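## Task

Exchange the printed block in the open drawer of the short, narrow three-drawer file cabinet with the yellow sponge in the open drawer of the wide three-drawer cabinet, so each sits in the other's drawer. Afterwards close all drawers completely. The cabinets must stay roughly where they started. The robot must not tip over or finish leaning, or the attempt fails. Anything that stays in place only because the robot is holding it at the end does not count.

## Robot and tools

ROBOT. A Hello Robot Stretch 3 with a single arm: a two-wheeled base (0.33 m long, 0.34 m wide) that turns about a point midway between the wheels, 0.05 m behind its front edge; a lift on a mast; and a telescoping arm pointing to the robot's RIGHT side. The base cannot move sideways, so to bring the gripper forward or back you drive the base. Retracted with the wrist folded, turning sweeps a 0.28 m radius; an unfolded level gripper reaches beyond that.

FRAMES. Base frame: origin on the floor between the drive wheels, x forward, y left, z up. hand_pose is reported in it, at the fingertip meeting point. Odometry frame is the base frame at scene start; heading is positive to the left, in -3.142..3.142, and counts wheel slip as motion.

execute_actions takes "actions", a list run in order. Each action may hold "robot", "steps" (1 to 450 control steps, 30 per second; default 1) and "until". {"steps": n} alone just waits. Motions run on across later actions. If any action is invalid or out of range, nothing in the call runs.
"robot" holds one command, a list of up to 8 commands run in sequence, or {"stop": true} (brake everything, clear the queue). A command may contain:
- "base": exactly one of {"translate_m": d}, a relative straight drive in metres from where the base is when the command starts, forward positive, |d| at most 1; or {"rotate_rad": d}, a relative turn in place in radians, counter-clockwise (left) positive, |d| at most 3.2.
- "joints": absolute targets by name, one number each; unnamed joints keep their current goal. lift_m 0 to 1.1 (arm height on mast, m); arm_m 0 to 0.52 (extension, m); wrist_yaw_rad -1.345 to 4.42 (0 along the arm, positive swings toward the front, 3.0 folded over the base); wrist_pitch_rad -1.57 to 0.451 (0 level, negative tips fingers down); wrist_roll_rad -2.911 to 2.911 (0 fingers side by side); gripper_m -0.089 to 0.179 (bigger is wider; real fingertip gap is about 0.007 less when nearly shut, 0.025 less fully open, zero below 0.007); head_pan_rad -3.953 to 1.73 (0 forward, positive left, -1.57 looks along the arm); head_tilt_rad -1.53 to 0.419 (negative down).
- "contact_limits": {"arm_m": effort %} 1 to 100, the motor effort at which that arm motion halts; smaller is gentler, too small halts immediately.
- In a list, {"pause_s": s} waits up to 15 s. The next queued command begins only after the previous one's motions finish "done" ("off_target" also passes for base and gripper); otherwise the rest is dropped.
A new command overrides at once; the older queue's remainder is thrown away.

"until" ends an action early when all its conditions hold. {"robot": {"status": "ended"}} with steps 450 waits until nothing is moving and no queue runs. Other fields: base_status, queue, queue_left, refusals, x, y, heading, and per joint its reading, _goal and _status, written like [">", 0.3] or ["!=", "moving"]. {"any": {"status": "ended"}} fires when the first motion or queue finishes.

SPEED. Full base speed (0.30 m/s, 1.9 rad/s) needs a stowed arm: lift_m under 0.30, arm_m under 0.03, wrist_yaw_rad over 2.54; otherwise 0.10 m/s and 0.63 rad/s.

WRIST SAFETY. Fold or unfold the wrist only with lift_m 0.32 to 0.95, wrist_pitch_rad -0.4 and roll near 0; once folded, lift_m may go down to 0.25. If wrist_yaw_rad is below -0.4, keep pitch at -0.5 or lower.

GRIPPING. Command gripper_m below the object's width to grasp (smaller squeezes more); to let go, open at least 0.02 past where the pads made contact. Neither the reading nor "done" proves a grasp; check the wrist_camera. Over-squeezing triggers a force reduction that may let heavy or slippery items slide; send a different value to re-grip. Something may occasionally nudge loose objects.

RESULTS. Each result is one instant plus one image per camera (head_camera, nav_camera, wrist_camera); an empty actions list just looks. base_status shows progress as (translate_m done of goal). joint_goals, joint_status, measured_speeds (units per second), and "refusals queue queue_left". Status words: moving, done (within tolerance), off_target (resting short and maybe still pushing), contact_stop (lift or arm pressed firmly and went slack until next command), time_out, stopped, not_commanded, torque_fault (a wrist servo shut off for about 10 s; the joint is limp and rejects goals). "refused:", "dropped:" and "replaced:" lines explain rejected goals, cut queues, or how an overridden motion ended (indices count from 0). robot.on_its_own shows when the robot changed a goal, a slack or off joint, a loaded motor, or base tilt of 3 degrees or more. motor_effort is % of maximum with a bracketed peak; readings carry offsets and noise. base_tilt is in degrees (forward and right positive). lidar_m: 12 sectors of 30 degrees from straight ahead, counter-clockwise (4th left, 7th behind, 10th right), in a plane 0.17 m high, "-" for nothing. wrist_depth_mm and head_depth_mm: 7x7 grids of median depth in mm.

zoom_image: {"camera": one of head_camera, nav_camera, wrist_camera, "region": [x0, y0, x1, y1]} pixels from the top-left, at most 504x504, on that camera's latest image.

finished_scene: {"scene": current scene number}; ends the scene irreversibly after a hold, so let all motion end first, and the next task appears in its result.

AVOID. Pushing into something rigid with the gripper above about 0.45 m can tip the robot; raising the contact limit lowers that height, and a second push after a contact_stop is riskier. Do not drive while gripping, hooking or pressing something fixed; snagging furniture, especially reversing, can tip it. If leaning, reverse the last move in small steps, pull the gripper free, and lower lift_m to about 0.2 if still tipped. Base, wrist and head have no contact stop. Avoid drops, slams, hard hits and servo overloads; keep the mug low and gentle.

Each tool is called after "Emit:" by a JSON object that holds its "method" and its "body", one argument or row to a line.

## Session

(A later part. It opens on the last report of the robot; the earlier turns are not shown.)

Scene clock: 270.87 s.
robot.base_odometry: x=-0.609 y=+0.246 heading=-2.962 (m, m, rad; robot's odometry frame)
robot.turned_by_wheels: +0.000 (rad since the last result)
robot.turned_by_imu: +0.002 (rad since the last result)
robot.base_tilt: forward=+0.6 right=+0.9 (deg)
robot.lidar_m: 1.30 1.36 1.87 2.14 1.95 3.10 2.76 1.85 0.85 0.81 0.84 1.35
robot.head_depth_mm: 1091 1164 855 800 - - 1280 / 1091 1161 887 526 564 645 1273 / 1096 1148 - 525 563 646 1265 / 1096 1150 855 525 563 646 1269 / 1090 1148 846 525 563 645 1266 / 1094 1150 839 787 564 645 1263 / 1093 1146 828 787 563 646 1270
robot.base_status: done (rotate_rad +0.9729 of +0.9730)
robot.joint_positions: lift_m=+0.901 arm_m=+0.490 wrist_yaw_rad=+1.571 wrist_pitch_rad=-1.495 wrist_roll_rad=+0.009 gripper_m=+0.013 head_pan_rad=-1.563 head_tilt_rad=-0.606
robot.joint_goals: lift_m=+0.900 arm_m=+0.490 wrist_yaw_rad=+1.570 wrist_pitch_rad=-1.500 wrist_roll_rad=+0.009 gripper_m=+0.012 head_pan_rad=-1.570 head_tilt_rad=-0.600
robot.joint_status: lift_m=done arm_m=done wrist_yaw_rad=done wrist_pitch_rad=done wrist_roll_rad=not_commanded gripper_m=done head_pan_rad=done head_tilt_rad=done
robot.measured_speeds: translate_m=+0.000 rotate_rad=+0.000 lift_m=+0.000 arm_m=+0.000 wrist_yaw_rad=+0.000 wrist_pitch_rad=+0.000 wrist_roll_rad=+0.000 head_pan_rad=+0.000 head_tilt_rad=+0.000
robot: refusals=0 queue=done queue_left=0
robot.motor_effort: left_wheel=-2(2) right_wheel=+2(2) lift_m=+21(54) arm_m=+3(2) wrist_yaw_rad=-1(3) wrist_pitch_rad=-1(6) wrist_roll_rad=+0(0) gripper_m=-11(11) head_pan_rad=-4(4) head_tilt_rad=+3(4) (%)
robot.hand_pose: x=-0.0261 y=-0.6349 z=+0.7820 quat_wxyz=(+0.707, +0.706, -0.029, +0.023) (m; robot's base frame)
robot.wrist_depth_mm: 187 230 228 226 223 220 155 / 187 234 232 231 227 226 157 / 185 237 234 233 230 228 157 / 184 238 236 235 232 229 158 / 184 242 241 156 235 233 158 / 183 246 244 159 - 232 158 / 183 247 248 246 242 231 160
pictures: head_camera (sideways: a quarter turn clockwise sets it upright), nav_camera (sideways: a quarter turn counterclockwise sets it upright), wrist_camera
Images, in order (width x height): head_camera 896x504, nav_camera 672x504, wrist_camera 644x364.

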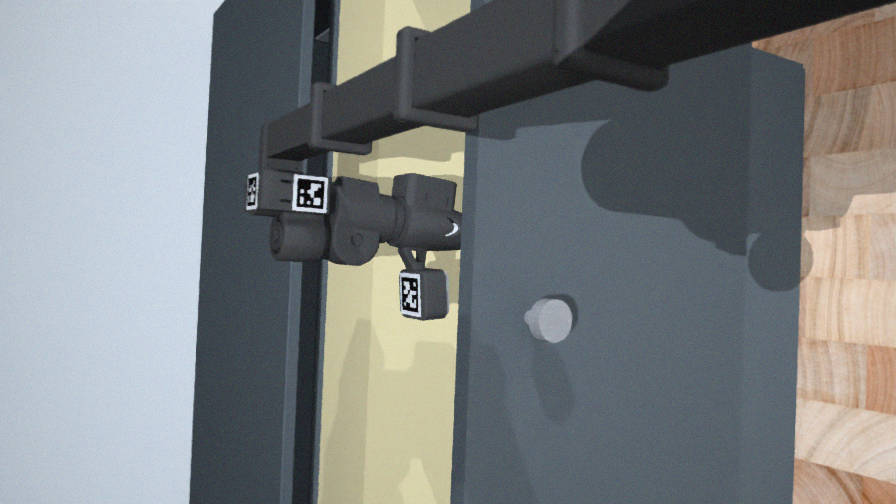

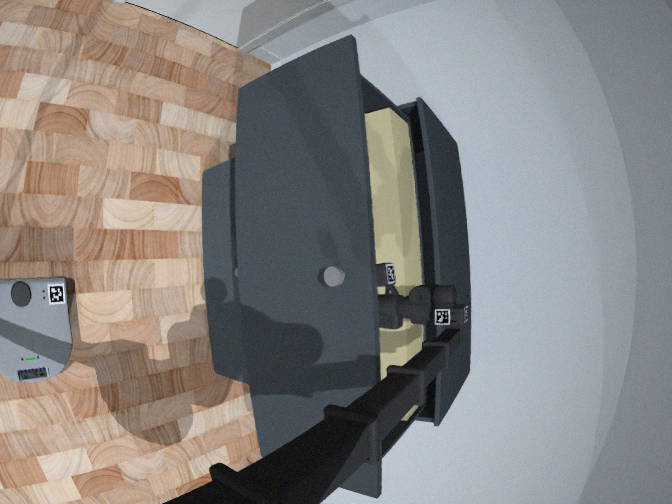

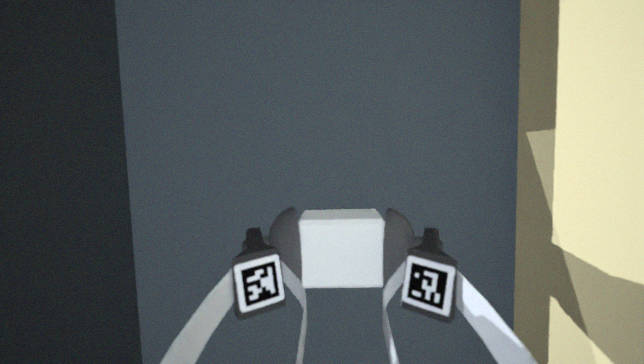

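Emit:
{"method": "execute_actions", "body": {
  "actions": [
    {"robot":[{"joints":{"arm_m":0.455}},{"joints":{"lift_m":0.852}}],"steps":450,"until":{"robot":{"status":"ended"}}}
  ]
}}

Scene clock: 276.80 s.
robot.base_odometry: x=-0.609 y=+0.246 heading=-2.962 (m, m, rad; robot's odometry frame)
robot.turned_by_wheels: +0.000 (rad since the last result)
robot.turned_by_imu: +0.001 (rad since the last result)
robot.base_tilt: forward=+0.8 right=+0.9 (deg)
robot.lidar_m: 1.30 1.37 1.87 2.15 1.95 3.11 2.76 1.85 0.84 0.81 0.84 1.35
robot.head_depth_mm: 1091 1164 853 801 549 - - / 1088 1163 842 - 579 647 1277 / 1090 1151 826 526 563 647 1270 / 1094 1148 817 525 563 645 1264 / 1090 1152 848 788 564 647 1265 / 1092 1149 840 788 564 645 1265 / 1091 1149 828 789 563 646 1269
robot.base_status: done (rotate_rad +0.9729 of +0.9730)
robot.joint_positions: lift_m=+0.853 arm_m=+0.455 wrist_yaw_rad=+1.571 wrist_pitch_rad=-1.495 wrist_roll_rad=+0.009 gripper_m=+0.013 head_pan_rad=-1.563 head_tilt_rad=-0.606
robot.joint_goals: lift_m=+0.852 arm_m=+0.455 wrist_yaw_rad=+1.570 wrist_pitch_rad=-1.500 wrist_roll_rad=+0.009 gripper_m=+0.012 head_pan_rad=-1.570 head_tilt_rad=-0.600
robot.joint_status: lift_m=done arm_m=done wrist_yaw_rad=done wrist_pitch_rad=done wrist_roll_rad=not_commanded gripper_m=done head_pan_rad=done head_tilt_rad=done
robot.measured_speeds: translate_m=+0.000 rotate_rad=+0.000 lift_m=+0.000 arm_m=+0.000 wrist_yaw_rad=+0.000 wrist_pitch_rad=+0.000 wrist_roll_rad=+0.000 head_pan_rad=+0.000 head_tilt_rad=+0.000
robot: refusals=0 queue=done queue_left=0
robot.motor_effort: left_wheel=-2(3) right_wheel=+2(1) lift_m=+20(21) arm_m=-3(4) wrist_yaw_rad=-1(1) wrist_pitch_rad=-1(1) wrist_roll_rad=+0(0) gripper_m=-11(10) head_pan_rad=-3(4) head_tilt_rad=+4(4) (%)
robot.hand_pose: x=-0.0261 y=-0.6005 z=+0.7340 quat_wxyz=(+0.707, +0.706, -0.029, +0.023) (m; robot's base frame)
robot.wrist_depth_mm: 142 182 181 180 178 176 174 / 142 183 183 181 180 177 176 / 141 187 186 183 182 180 178 / 140 189 188 186 185 183 180 / 143 191 191 156 187 185 183 / 143 189 193 158 - 188 185 / 142 187 196 194 192 190 187
pictures: head_camera (sideways: a quarter turn clockwise sets it upright), nav_camera (sideways: a quarter turn counterclockwise sets it upright), wrist_camera
Images, in order (width x height): head_camera 896x504, nav_camera 672x504, wrist_camera 644x364.

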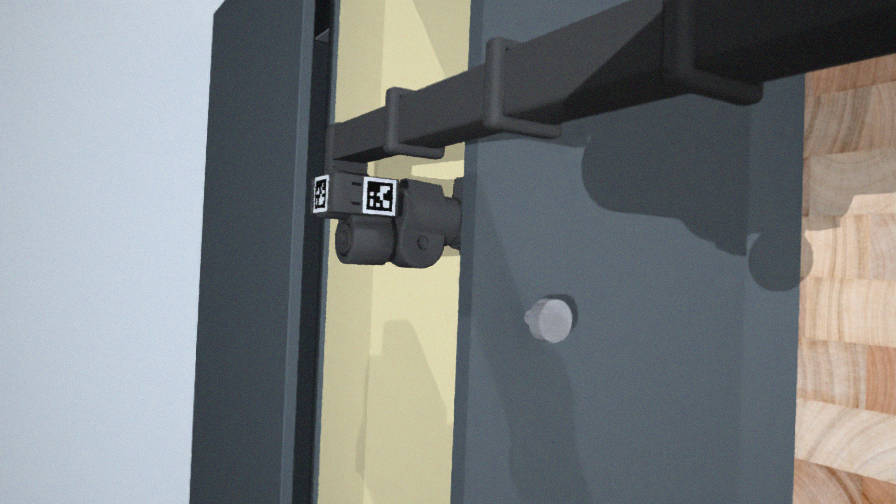

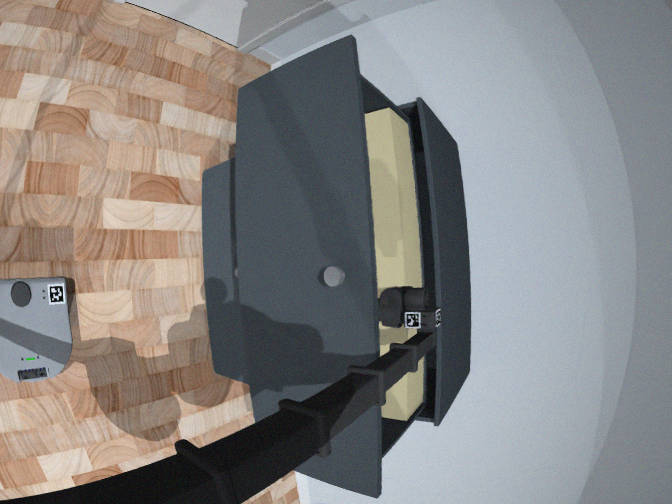

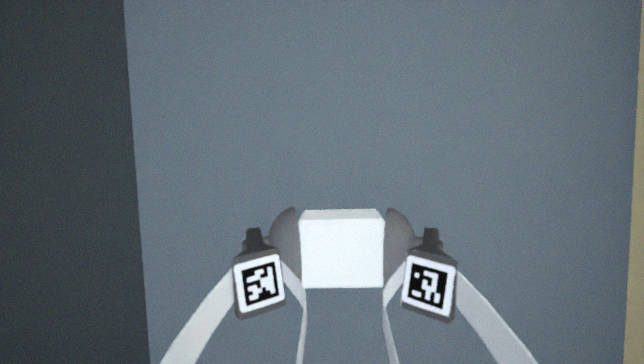

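Emit:
{"method": "execute_actions", "body": {
  "actions": [
    {"robot":[{"joints":{"gripper_m":0.08}},{"joints":{"lift_m":0.93}},{"joints":{"lift_m":1.03,"wrist_pitch_rad":0,"gripper_m":0.0}},{"joints":{"arm_m":0.0}},{"joints":{"lift_m":0.63}},{"joints":{"wrist_yaw_rad":0}}],"steps":450,"until":{"robot":{"status":"ended"}}},
    {"steps":200,"until":{"robot":{"status":"ended"}}}
  ]
}}

Scene clock: 298.90 s.
robot.base_odometry: x=-0.609 y=+0.246 heading=-2.962 (m, m, rad; robot's odometry frame)
robot.turned_by_wheels: +0.000 (rad since the last result)
robot.turned_by_imu: +0.004 (rad since the last result)
robot.base_tilt: forward=+0.7 right=+1.0 (deg)
robot.lidar_m: 1.30 1.37 1.87 2.14 1.95 3.10 2.76 1.85 0.84 0.81 0.84 1.35
robot.head_depth_mm: 1091 1167 855 801 564 647 1302 / 1094 1161 839 801 564 646 1267 / 1094 1149 829 790 563 646 1261 / 1092 1154 819 787 563 646 1255 / 1095 1151 849 788 562 646 1267 / 1092 1150 840 787 564 647 1267 / 1097 1150 830 788 564 646 1266
robot.base_status: done (rotate_rad +0.9729 of +0.9730)
robot.joint_positions: lift_m=+0.631 arm_m=+0.000 wrist_yaw_rad=+0.003 wrist_pitch_rad=-0.021 wrist_roll_rad=+0.009 gripper_m=+0.000 head_pan_rad=-1.563 head_tilt_rad=-0.606
robot.joint_goals: lift_m=+0.630 arm_m=+0.000 wrist_yaw_rad=+0.000 wrist_pitch_rad=+0.000 wrist_roll_rad=+0.009 gripper_m=+0.000 head_pan_rad=-1.570 head_tilt_rad=-0.600
robot.joint_status: lift_m=done arm_m=done wrist_yaw_rad=done wrist_pitch_rad=done wrist_roll_rad=not_commanded gripper_m=done head_pan_rad=done head_tilt_rad=done
robot.measured_speeds: translate_m=+0.000 rotate_rad=+0.000 lift_m=+0.000 arm_m=+0.000 wrist_yaw_rad=+0.000 wrist_pitch_rad=+0.000 wrist_roll_rad=+0.000 head_pan_rad=+0.000 head_tilt_rad=+0.000
robot: refusals=0 queue=done queue_left=0
robot.motor_effort: left_wheel=-2(2) right_wheel=+2(1) lift_m=+19(56) arm_m=-3(3) wrist_yaw_rad=-3(4) wrist_pitch_rad=+7(7) wrist_roll_rad=+0(0) gripper_m=-2(80) head_pan_rad=-3(3) head_tilt_rad=+3(4) (%)
robot.hand_pose: x=-0.0208 y=-0.4010 z=+0.7398 quat_wxyz=(+0.704, +0.009, -0.710, -0.007) (m; robot's base frame)
robot.wrist_depth_mm: 219 222 216 214 214 213 212 / 225 224 223 221 220 218 218 / 232 231 229 228 226 224 224 / 237 238 235 234 234 230 230 / 247 244 243 - 236 236 236 / 664 622 627 - 245 624 - / - 662 640 654 651 646 -
pictures: head_camera (sideways: a quarter turn clockwise sets it upright), nav_camera (sideways: a quarter turn counterclockwise sets it upright), wrist_camera
Images, in order (width x height): head_camera 896x504, nav_camera 672x504, wrist_camera 644x364.

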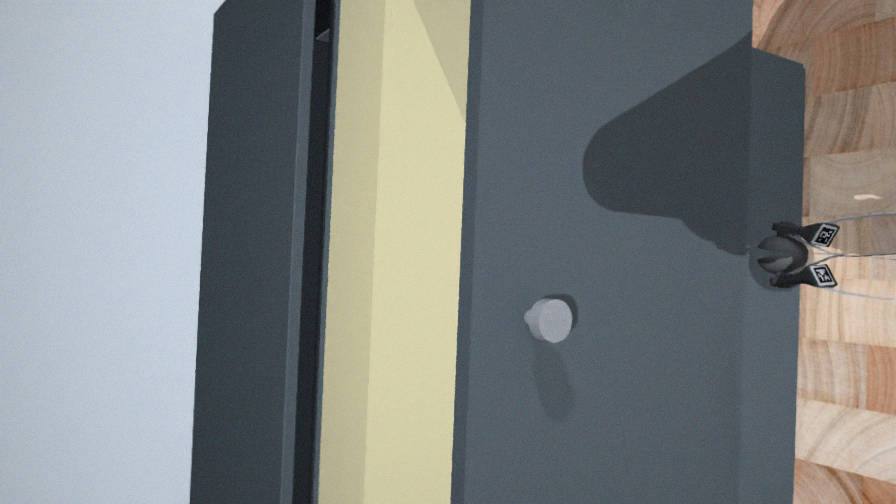

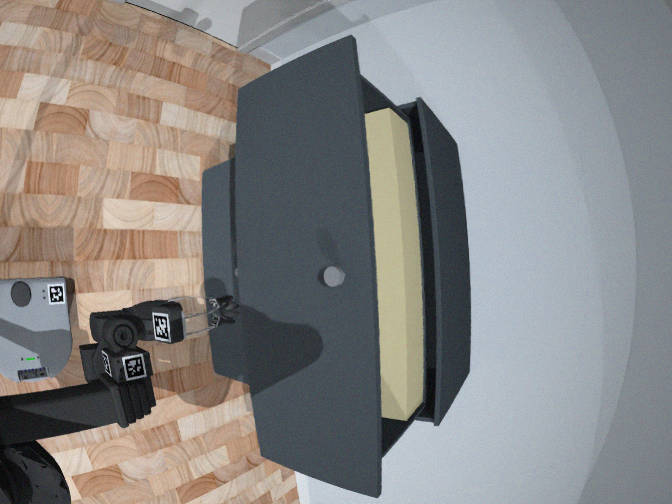

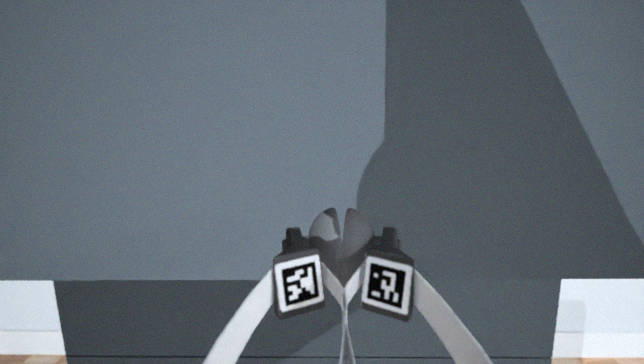

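Emit:
{"method": "execute_actions", "body": {
  "actions": [
    {"robot":[{"joints":{"arm_m":0.055,"lift_m":0.645}},{"joints":{"arm_m":0.38},"contact_limits":{"arm_m":15}},{"joints":{"arm_m":0.405},"contact_limits":{"arm_m":12}},{"joints":{"arm_m":0.43},"contact_limits":{"arm_m":12}}],"steps":450,"until":{"robot":{"status":"ended"}}}
  ]
}}

Scene clock: 308.10 s.
robot.base_odometry: x=-0.609 y=+0.246 heading=-2.962 (m, m, rad; robot's odometry frame)
robot.turned_by_wheels: +0.000 (rad since the last result)
robot.turned_by_imu: +0.002 (rad since the last result)
robot.base_tilt: forward=+0.7 right=+0.8 (deg)
robot.lidar_m: 1.30 1.37 1.87 2.15 1.95 3.10 2.75 1.86 0.85 0.81 0.84 1.34
robot.head_depth_mm: 1094 1168 833 902 1014 1215 1305 / 1094 1164 831 900 1011 1159 - / 1095 1151 833 900 968 1186 1265 / 1093 1151 822 899 - 1187 1269 / 1094 1149 820 902 1011 1157 1262 / 1098 1150 818 902 1012 1160 1265 / 1094 1148 820 900 1010 1157 1264
robot.base_status: done (rotate_rad +0.9729 of +0.9730)
robot.joint_positions: lift_m=+0.644 arm_m=+0.397 wrist_yaw_rad=+0.001 wrist_pitch_rad=-0.023 wrist_roll_rad=+0.009 gripper_m=+0.000 head_pan_rad=-1.563 head_tilt_rad=-0.604
robot.joint_goals: lift_m=+0.645 arm_m=+0.398 wrist_yaw_rad=+0.000 wrist_pitch_rad=+0.000 wrist_roll_rad=+0.009 gripper_m=+0.000 head_pan_rad=-1.570 head_tilt_rad=-0.600
robot.joint_status: lift_m=done arm_m=contact_stop wrist_yaw_rad=done wrist_pitch_rad=done wrist_roll_rad=not_commanded gripper_m=done head_pan_rad=done head_tilt_rad=done
robot.measured_speeds: translate_m=+0.000 rotate_rad=+0.000 lift_m=+0.000 arm_m=-0.015 wrist_yaw_rad=+0.000 wrist_pitch_rad=+0.000 wrist_roll_rad=+0.000 head_pan_rad=+0.000 head_tilt_rad=+0.000
robot: refusals=0 queue=dropped queue_left=0
robot.on_its_own: arm_m is slack since a contact_stop, until your next command for it (your +0.405 is given up)
robot.motor_effort: left_wheel=-2(4) right_wheel=+2(2) lift_m=+50(55) arm_m=+7(14) wrist_yaw_rad=-2(3) wrist_pitch_rad=+7(8) wrist_roll_rad=+0(0) gripper_m=-3(3) head_pan_rad=-3(4) head_tilt_rad=+2(3) (%)
robot.contact_limits: arm_m 12 (drawing in: default 19, maximum 30; extending or still: default 24, maximum 40)
robot.hand_pose: x=-0.0211 y=-0.7977 z=+0.7532 quat_wxyz=(+0.704, +0.009, -0.710, -0.008) (m; robot's base frame)
robot.wrist_depth_mm: 169 167 166 166 164 164 162 / 174 173 171 170 170 168 168 / 178 178 176 174 173 173 172 / 185 183 181 180 179 178 177 / 189 187 187 184 183 183 181 / 195 194 192 - 189 189 187 / 202 200 200 198 196 193 192
pictures: head_camera (sideways: a quarter turn clockwise sets it upright), nav_camera (sideways: a quarter turn counterclockwise sets it upright), wrist_camera
dropped: robot: command 2 of its queue: arm_m: contact_stop
Images, in order (width x height): head_camera 896x504, nav_camera 672x504, wrist_camera 644x364.

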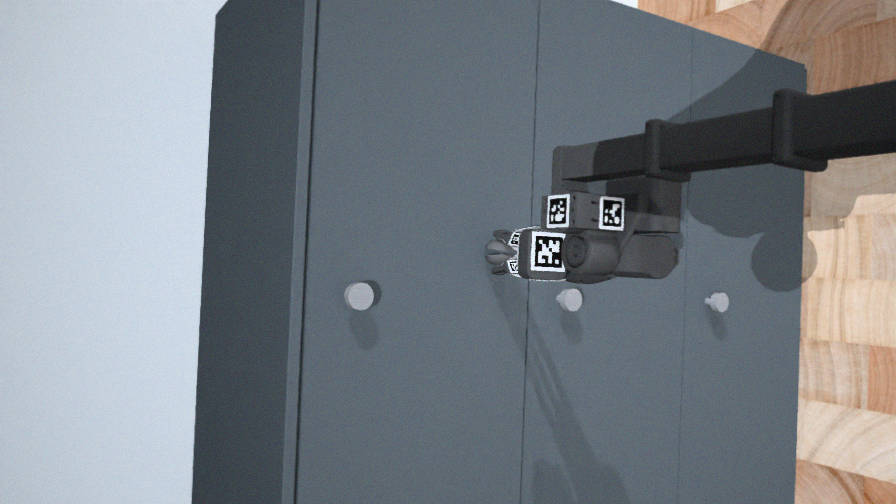

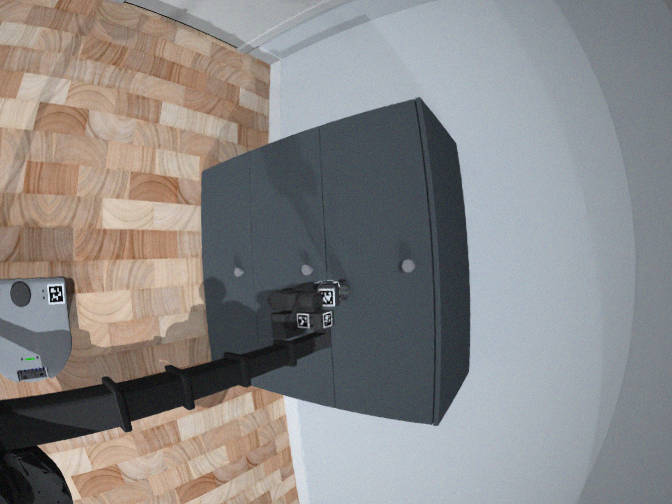

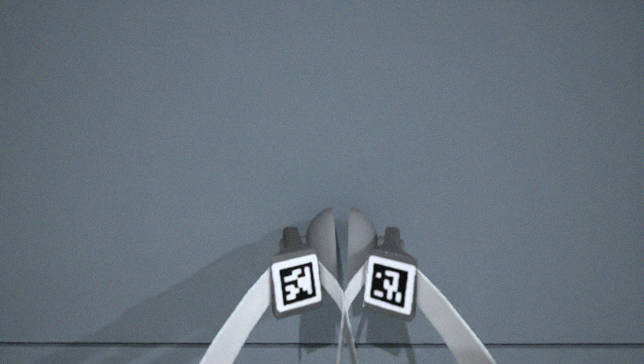

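Check the third cabinet.

Emit:
{"method": "execute_actions", "body": {
  "actions": [
    {"robot":{"joints":{"arm_m":0.3,"head_pan_rad":-2.95,"head_tilt_rad":-0.3}},"steps":450,"until":{"robot":{"status":"ended"}}}
  ]
}}

Scene clock: 318.07 s.
robot.base_odometry: x=-0.609 y=+0.246 heading=-2.962 (m, m, rad; robot's odometry frame)
robot.turned_by_wheels: +0.000 (rad since the last result)
robot.turned_by_imu: +0.001 (rad since the last result)
robot.base_tilt: forward=+0.7 right=+0.8 (deg)
robot.lidar_m: 1.30 1.36 1.87 2.15 1.95 3.09 2.76 1.85 0.84 0.81 0.84 1.35
robot.head_depth_mm: 2907 3021 3137 3259 3087 2158 1667 / 2942 3111 3211 3359 3000 2155 1651 / 3005 3095 3276 3381 2970 2124 1643 / 3043 3185 3310 2798 2865 2119 1628 / 3081 3240 3353 3499 2866 2101 1629 / 3057 3210 3357 3508 2880 2068 1606 / 2488 2554 2627 2774 2681 2054 1594
robot.base_status: done (rotate_rad +0.9730 of +0.9730)
robot.joint_positions: lift_m=+0.644 arm_m=+0.300 wrist_yaw_rad=+0.001 wrist_pitch_rad=-0.019 wrist_roll_rad=+0.009 gripper_m=+0.000 head_pan_rad=-2.943 head_tilt_rad=-0.310
robot.joint_goals: lift_m=+0.645 arm_m=+0.300 wrist_yaw_rad=+0.000 wrist_pitch_rad=+0.000 wrist_roll_rad=+0.009 gripper_m=+0.000 head_pan_rad=-2.950 head_tilt_rad=-0.300
robot.joint_status: lift_m=done arm_m=done wrist_yaw_rad=done wrist_pitch_rad=done wrist_roll_rad=not_commanded gripper_m=done head_pan_rad=done head_tilt_rad=done
robot.measured_speeds: translate_m=+0.000 rotate_rad=+0.000 lift_m=+0.000 arm_m=+0.000 wrist_yaw_rad=+0.000 wrist_pitch_rad=+0.000 wrist_roll_rad=+0.000 head_pan_rad=+0.000 head_tilt_rad=+0.000
robot: refusals=0 queue=done queue_left=0
robot.motor_effort: left_wheel=-1(2) right_wheel=+1(2) lift_m=+50(51) arm_m=-3(7) wrist_yaw_rad=-2(2) wrist_pitch_rad=+6(7) wrist_roll_rad=+0(0) gripper_m=-2(3) head_pan_rad=-4(43) head_tilt_rad=+5(29) (%)
robot.hand_pose: x=-0.0211 y=-0.7010 z=+0.7542 quat_wxyz=(+0.704, +0.007, -0.710, -0.007) (m; robot's base frame)
robot.wrist_depth_mm: 260 260 258 259 254 254 251 / 267 268 265 260 261 260 258 / 276 275 273 270 268 268 264 / 286 284 278 279 276 278 276 / 291 288 289 - 284 286 281 / 301 300 298 - 291 293 291 / 311 309 305 306 306 303 298
pictures: head_camera (sideways: a quarter turn clockwise sets it upright), nav_camera (sideways: a quarter turn counterclockwise sets it upright), wrist_camera
Images, in order (width x height): head_camera 896x504, nav_camera 672x504, wrist_camera 644x364.

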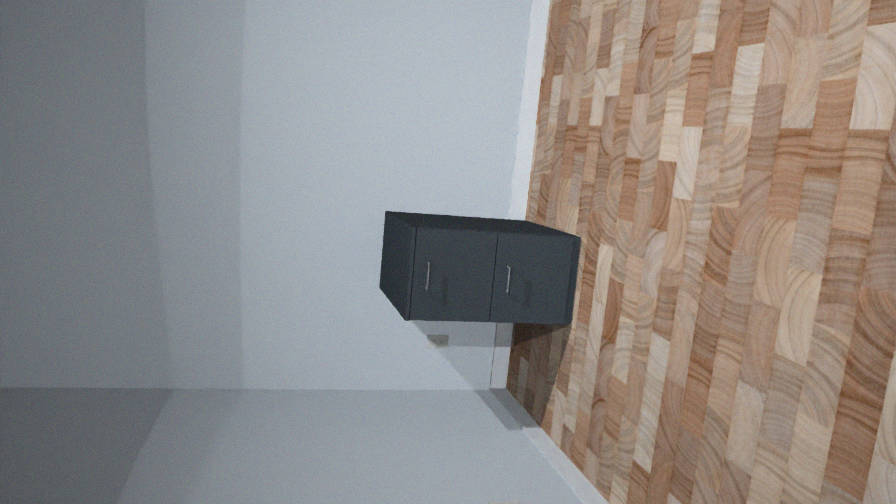

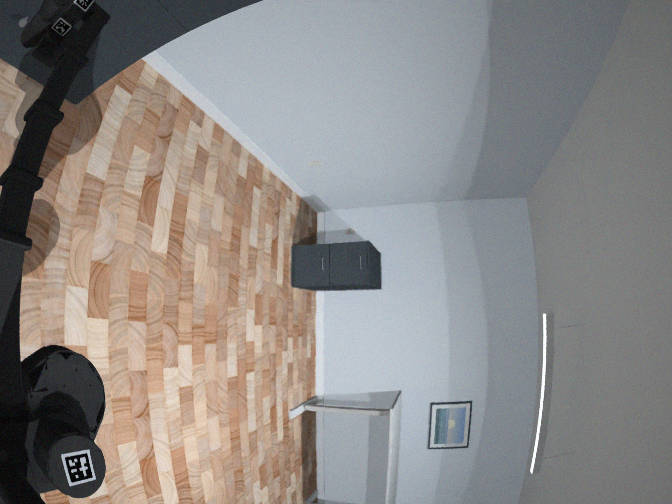

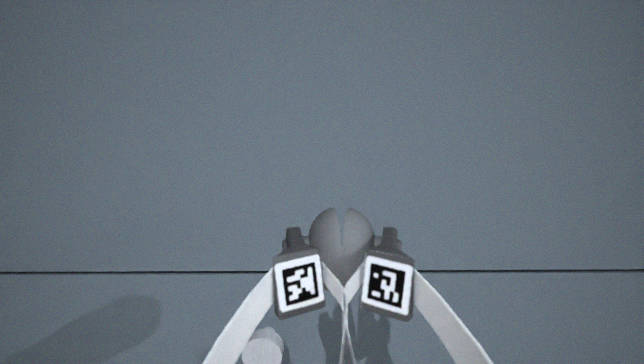

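Emit:
{"method": "finished_scene", "body": {
  "scene": 1
}}

The scene is finished: the task was done.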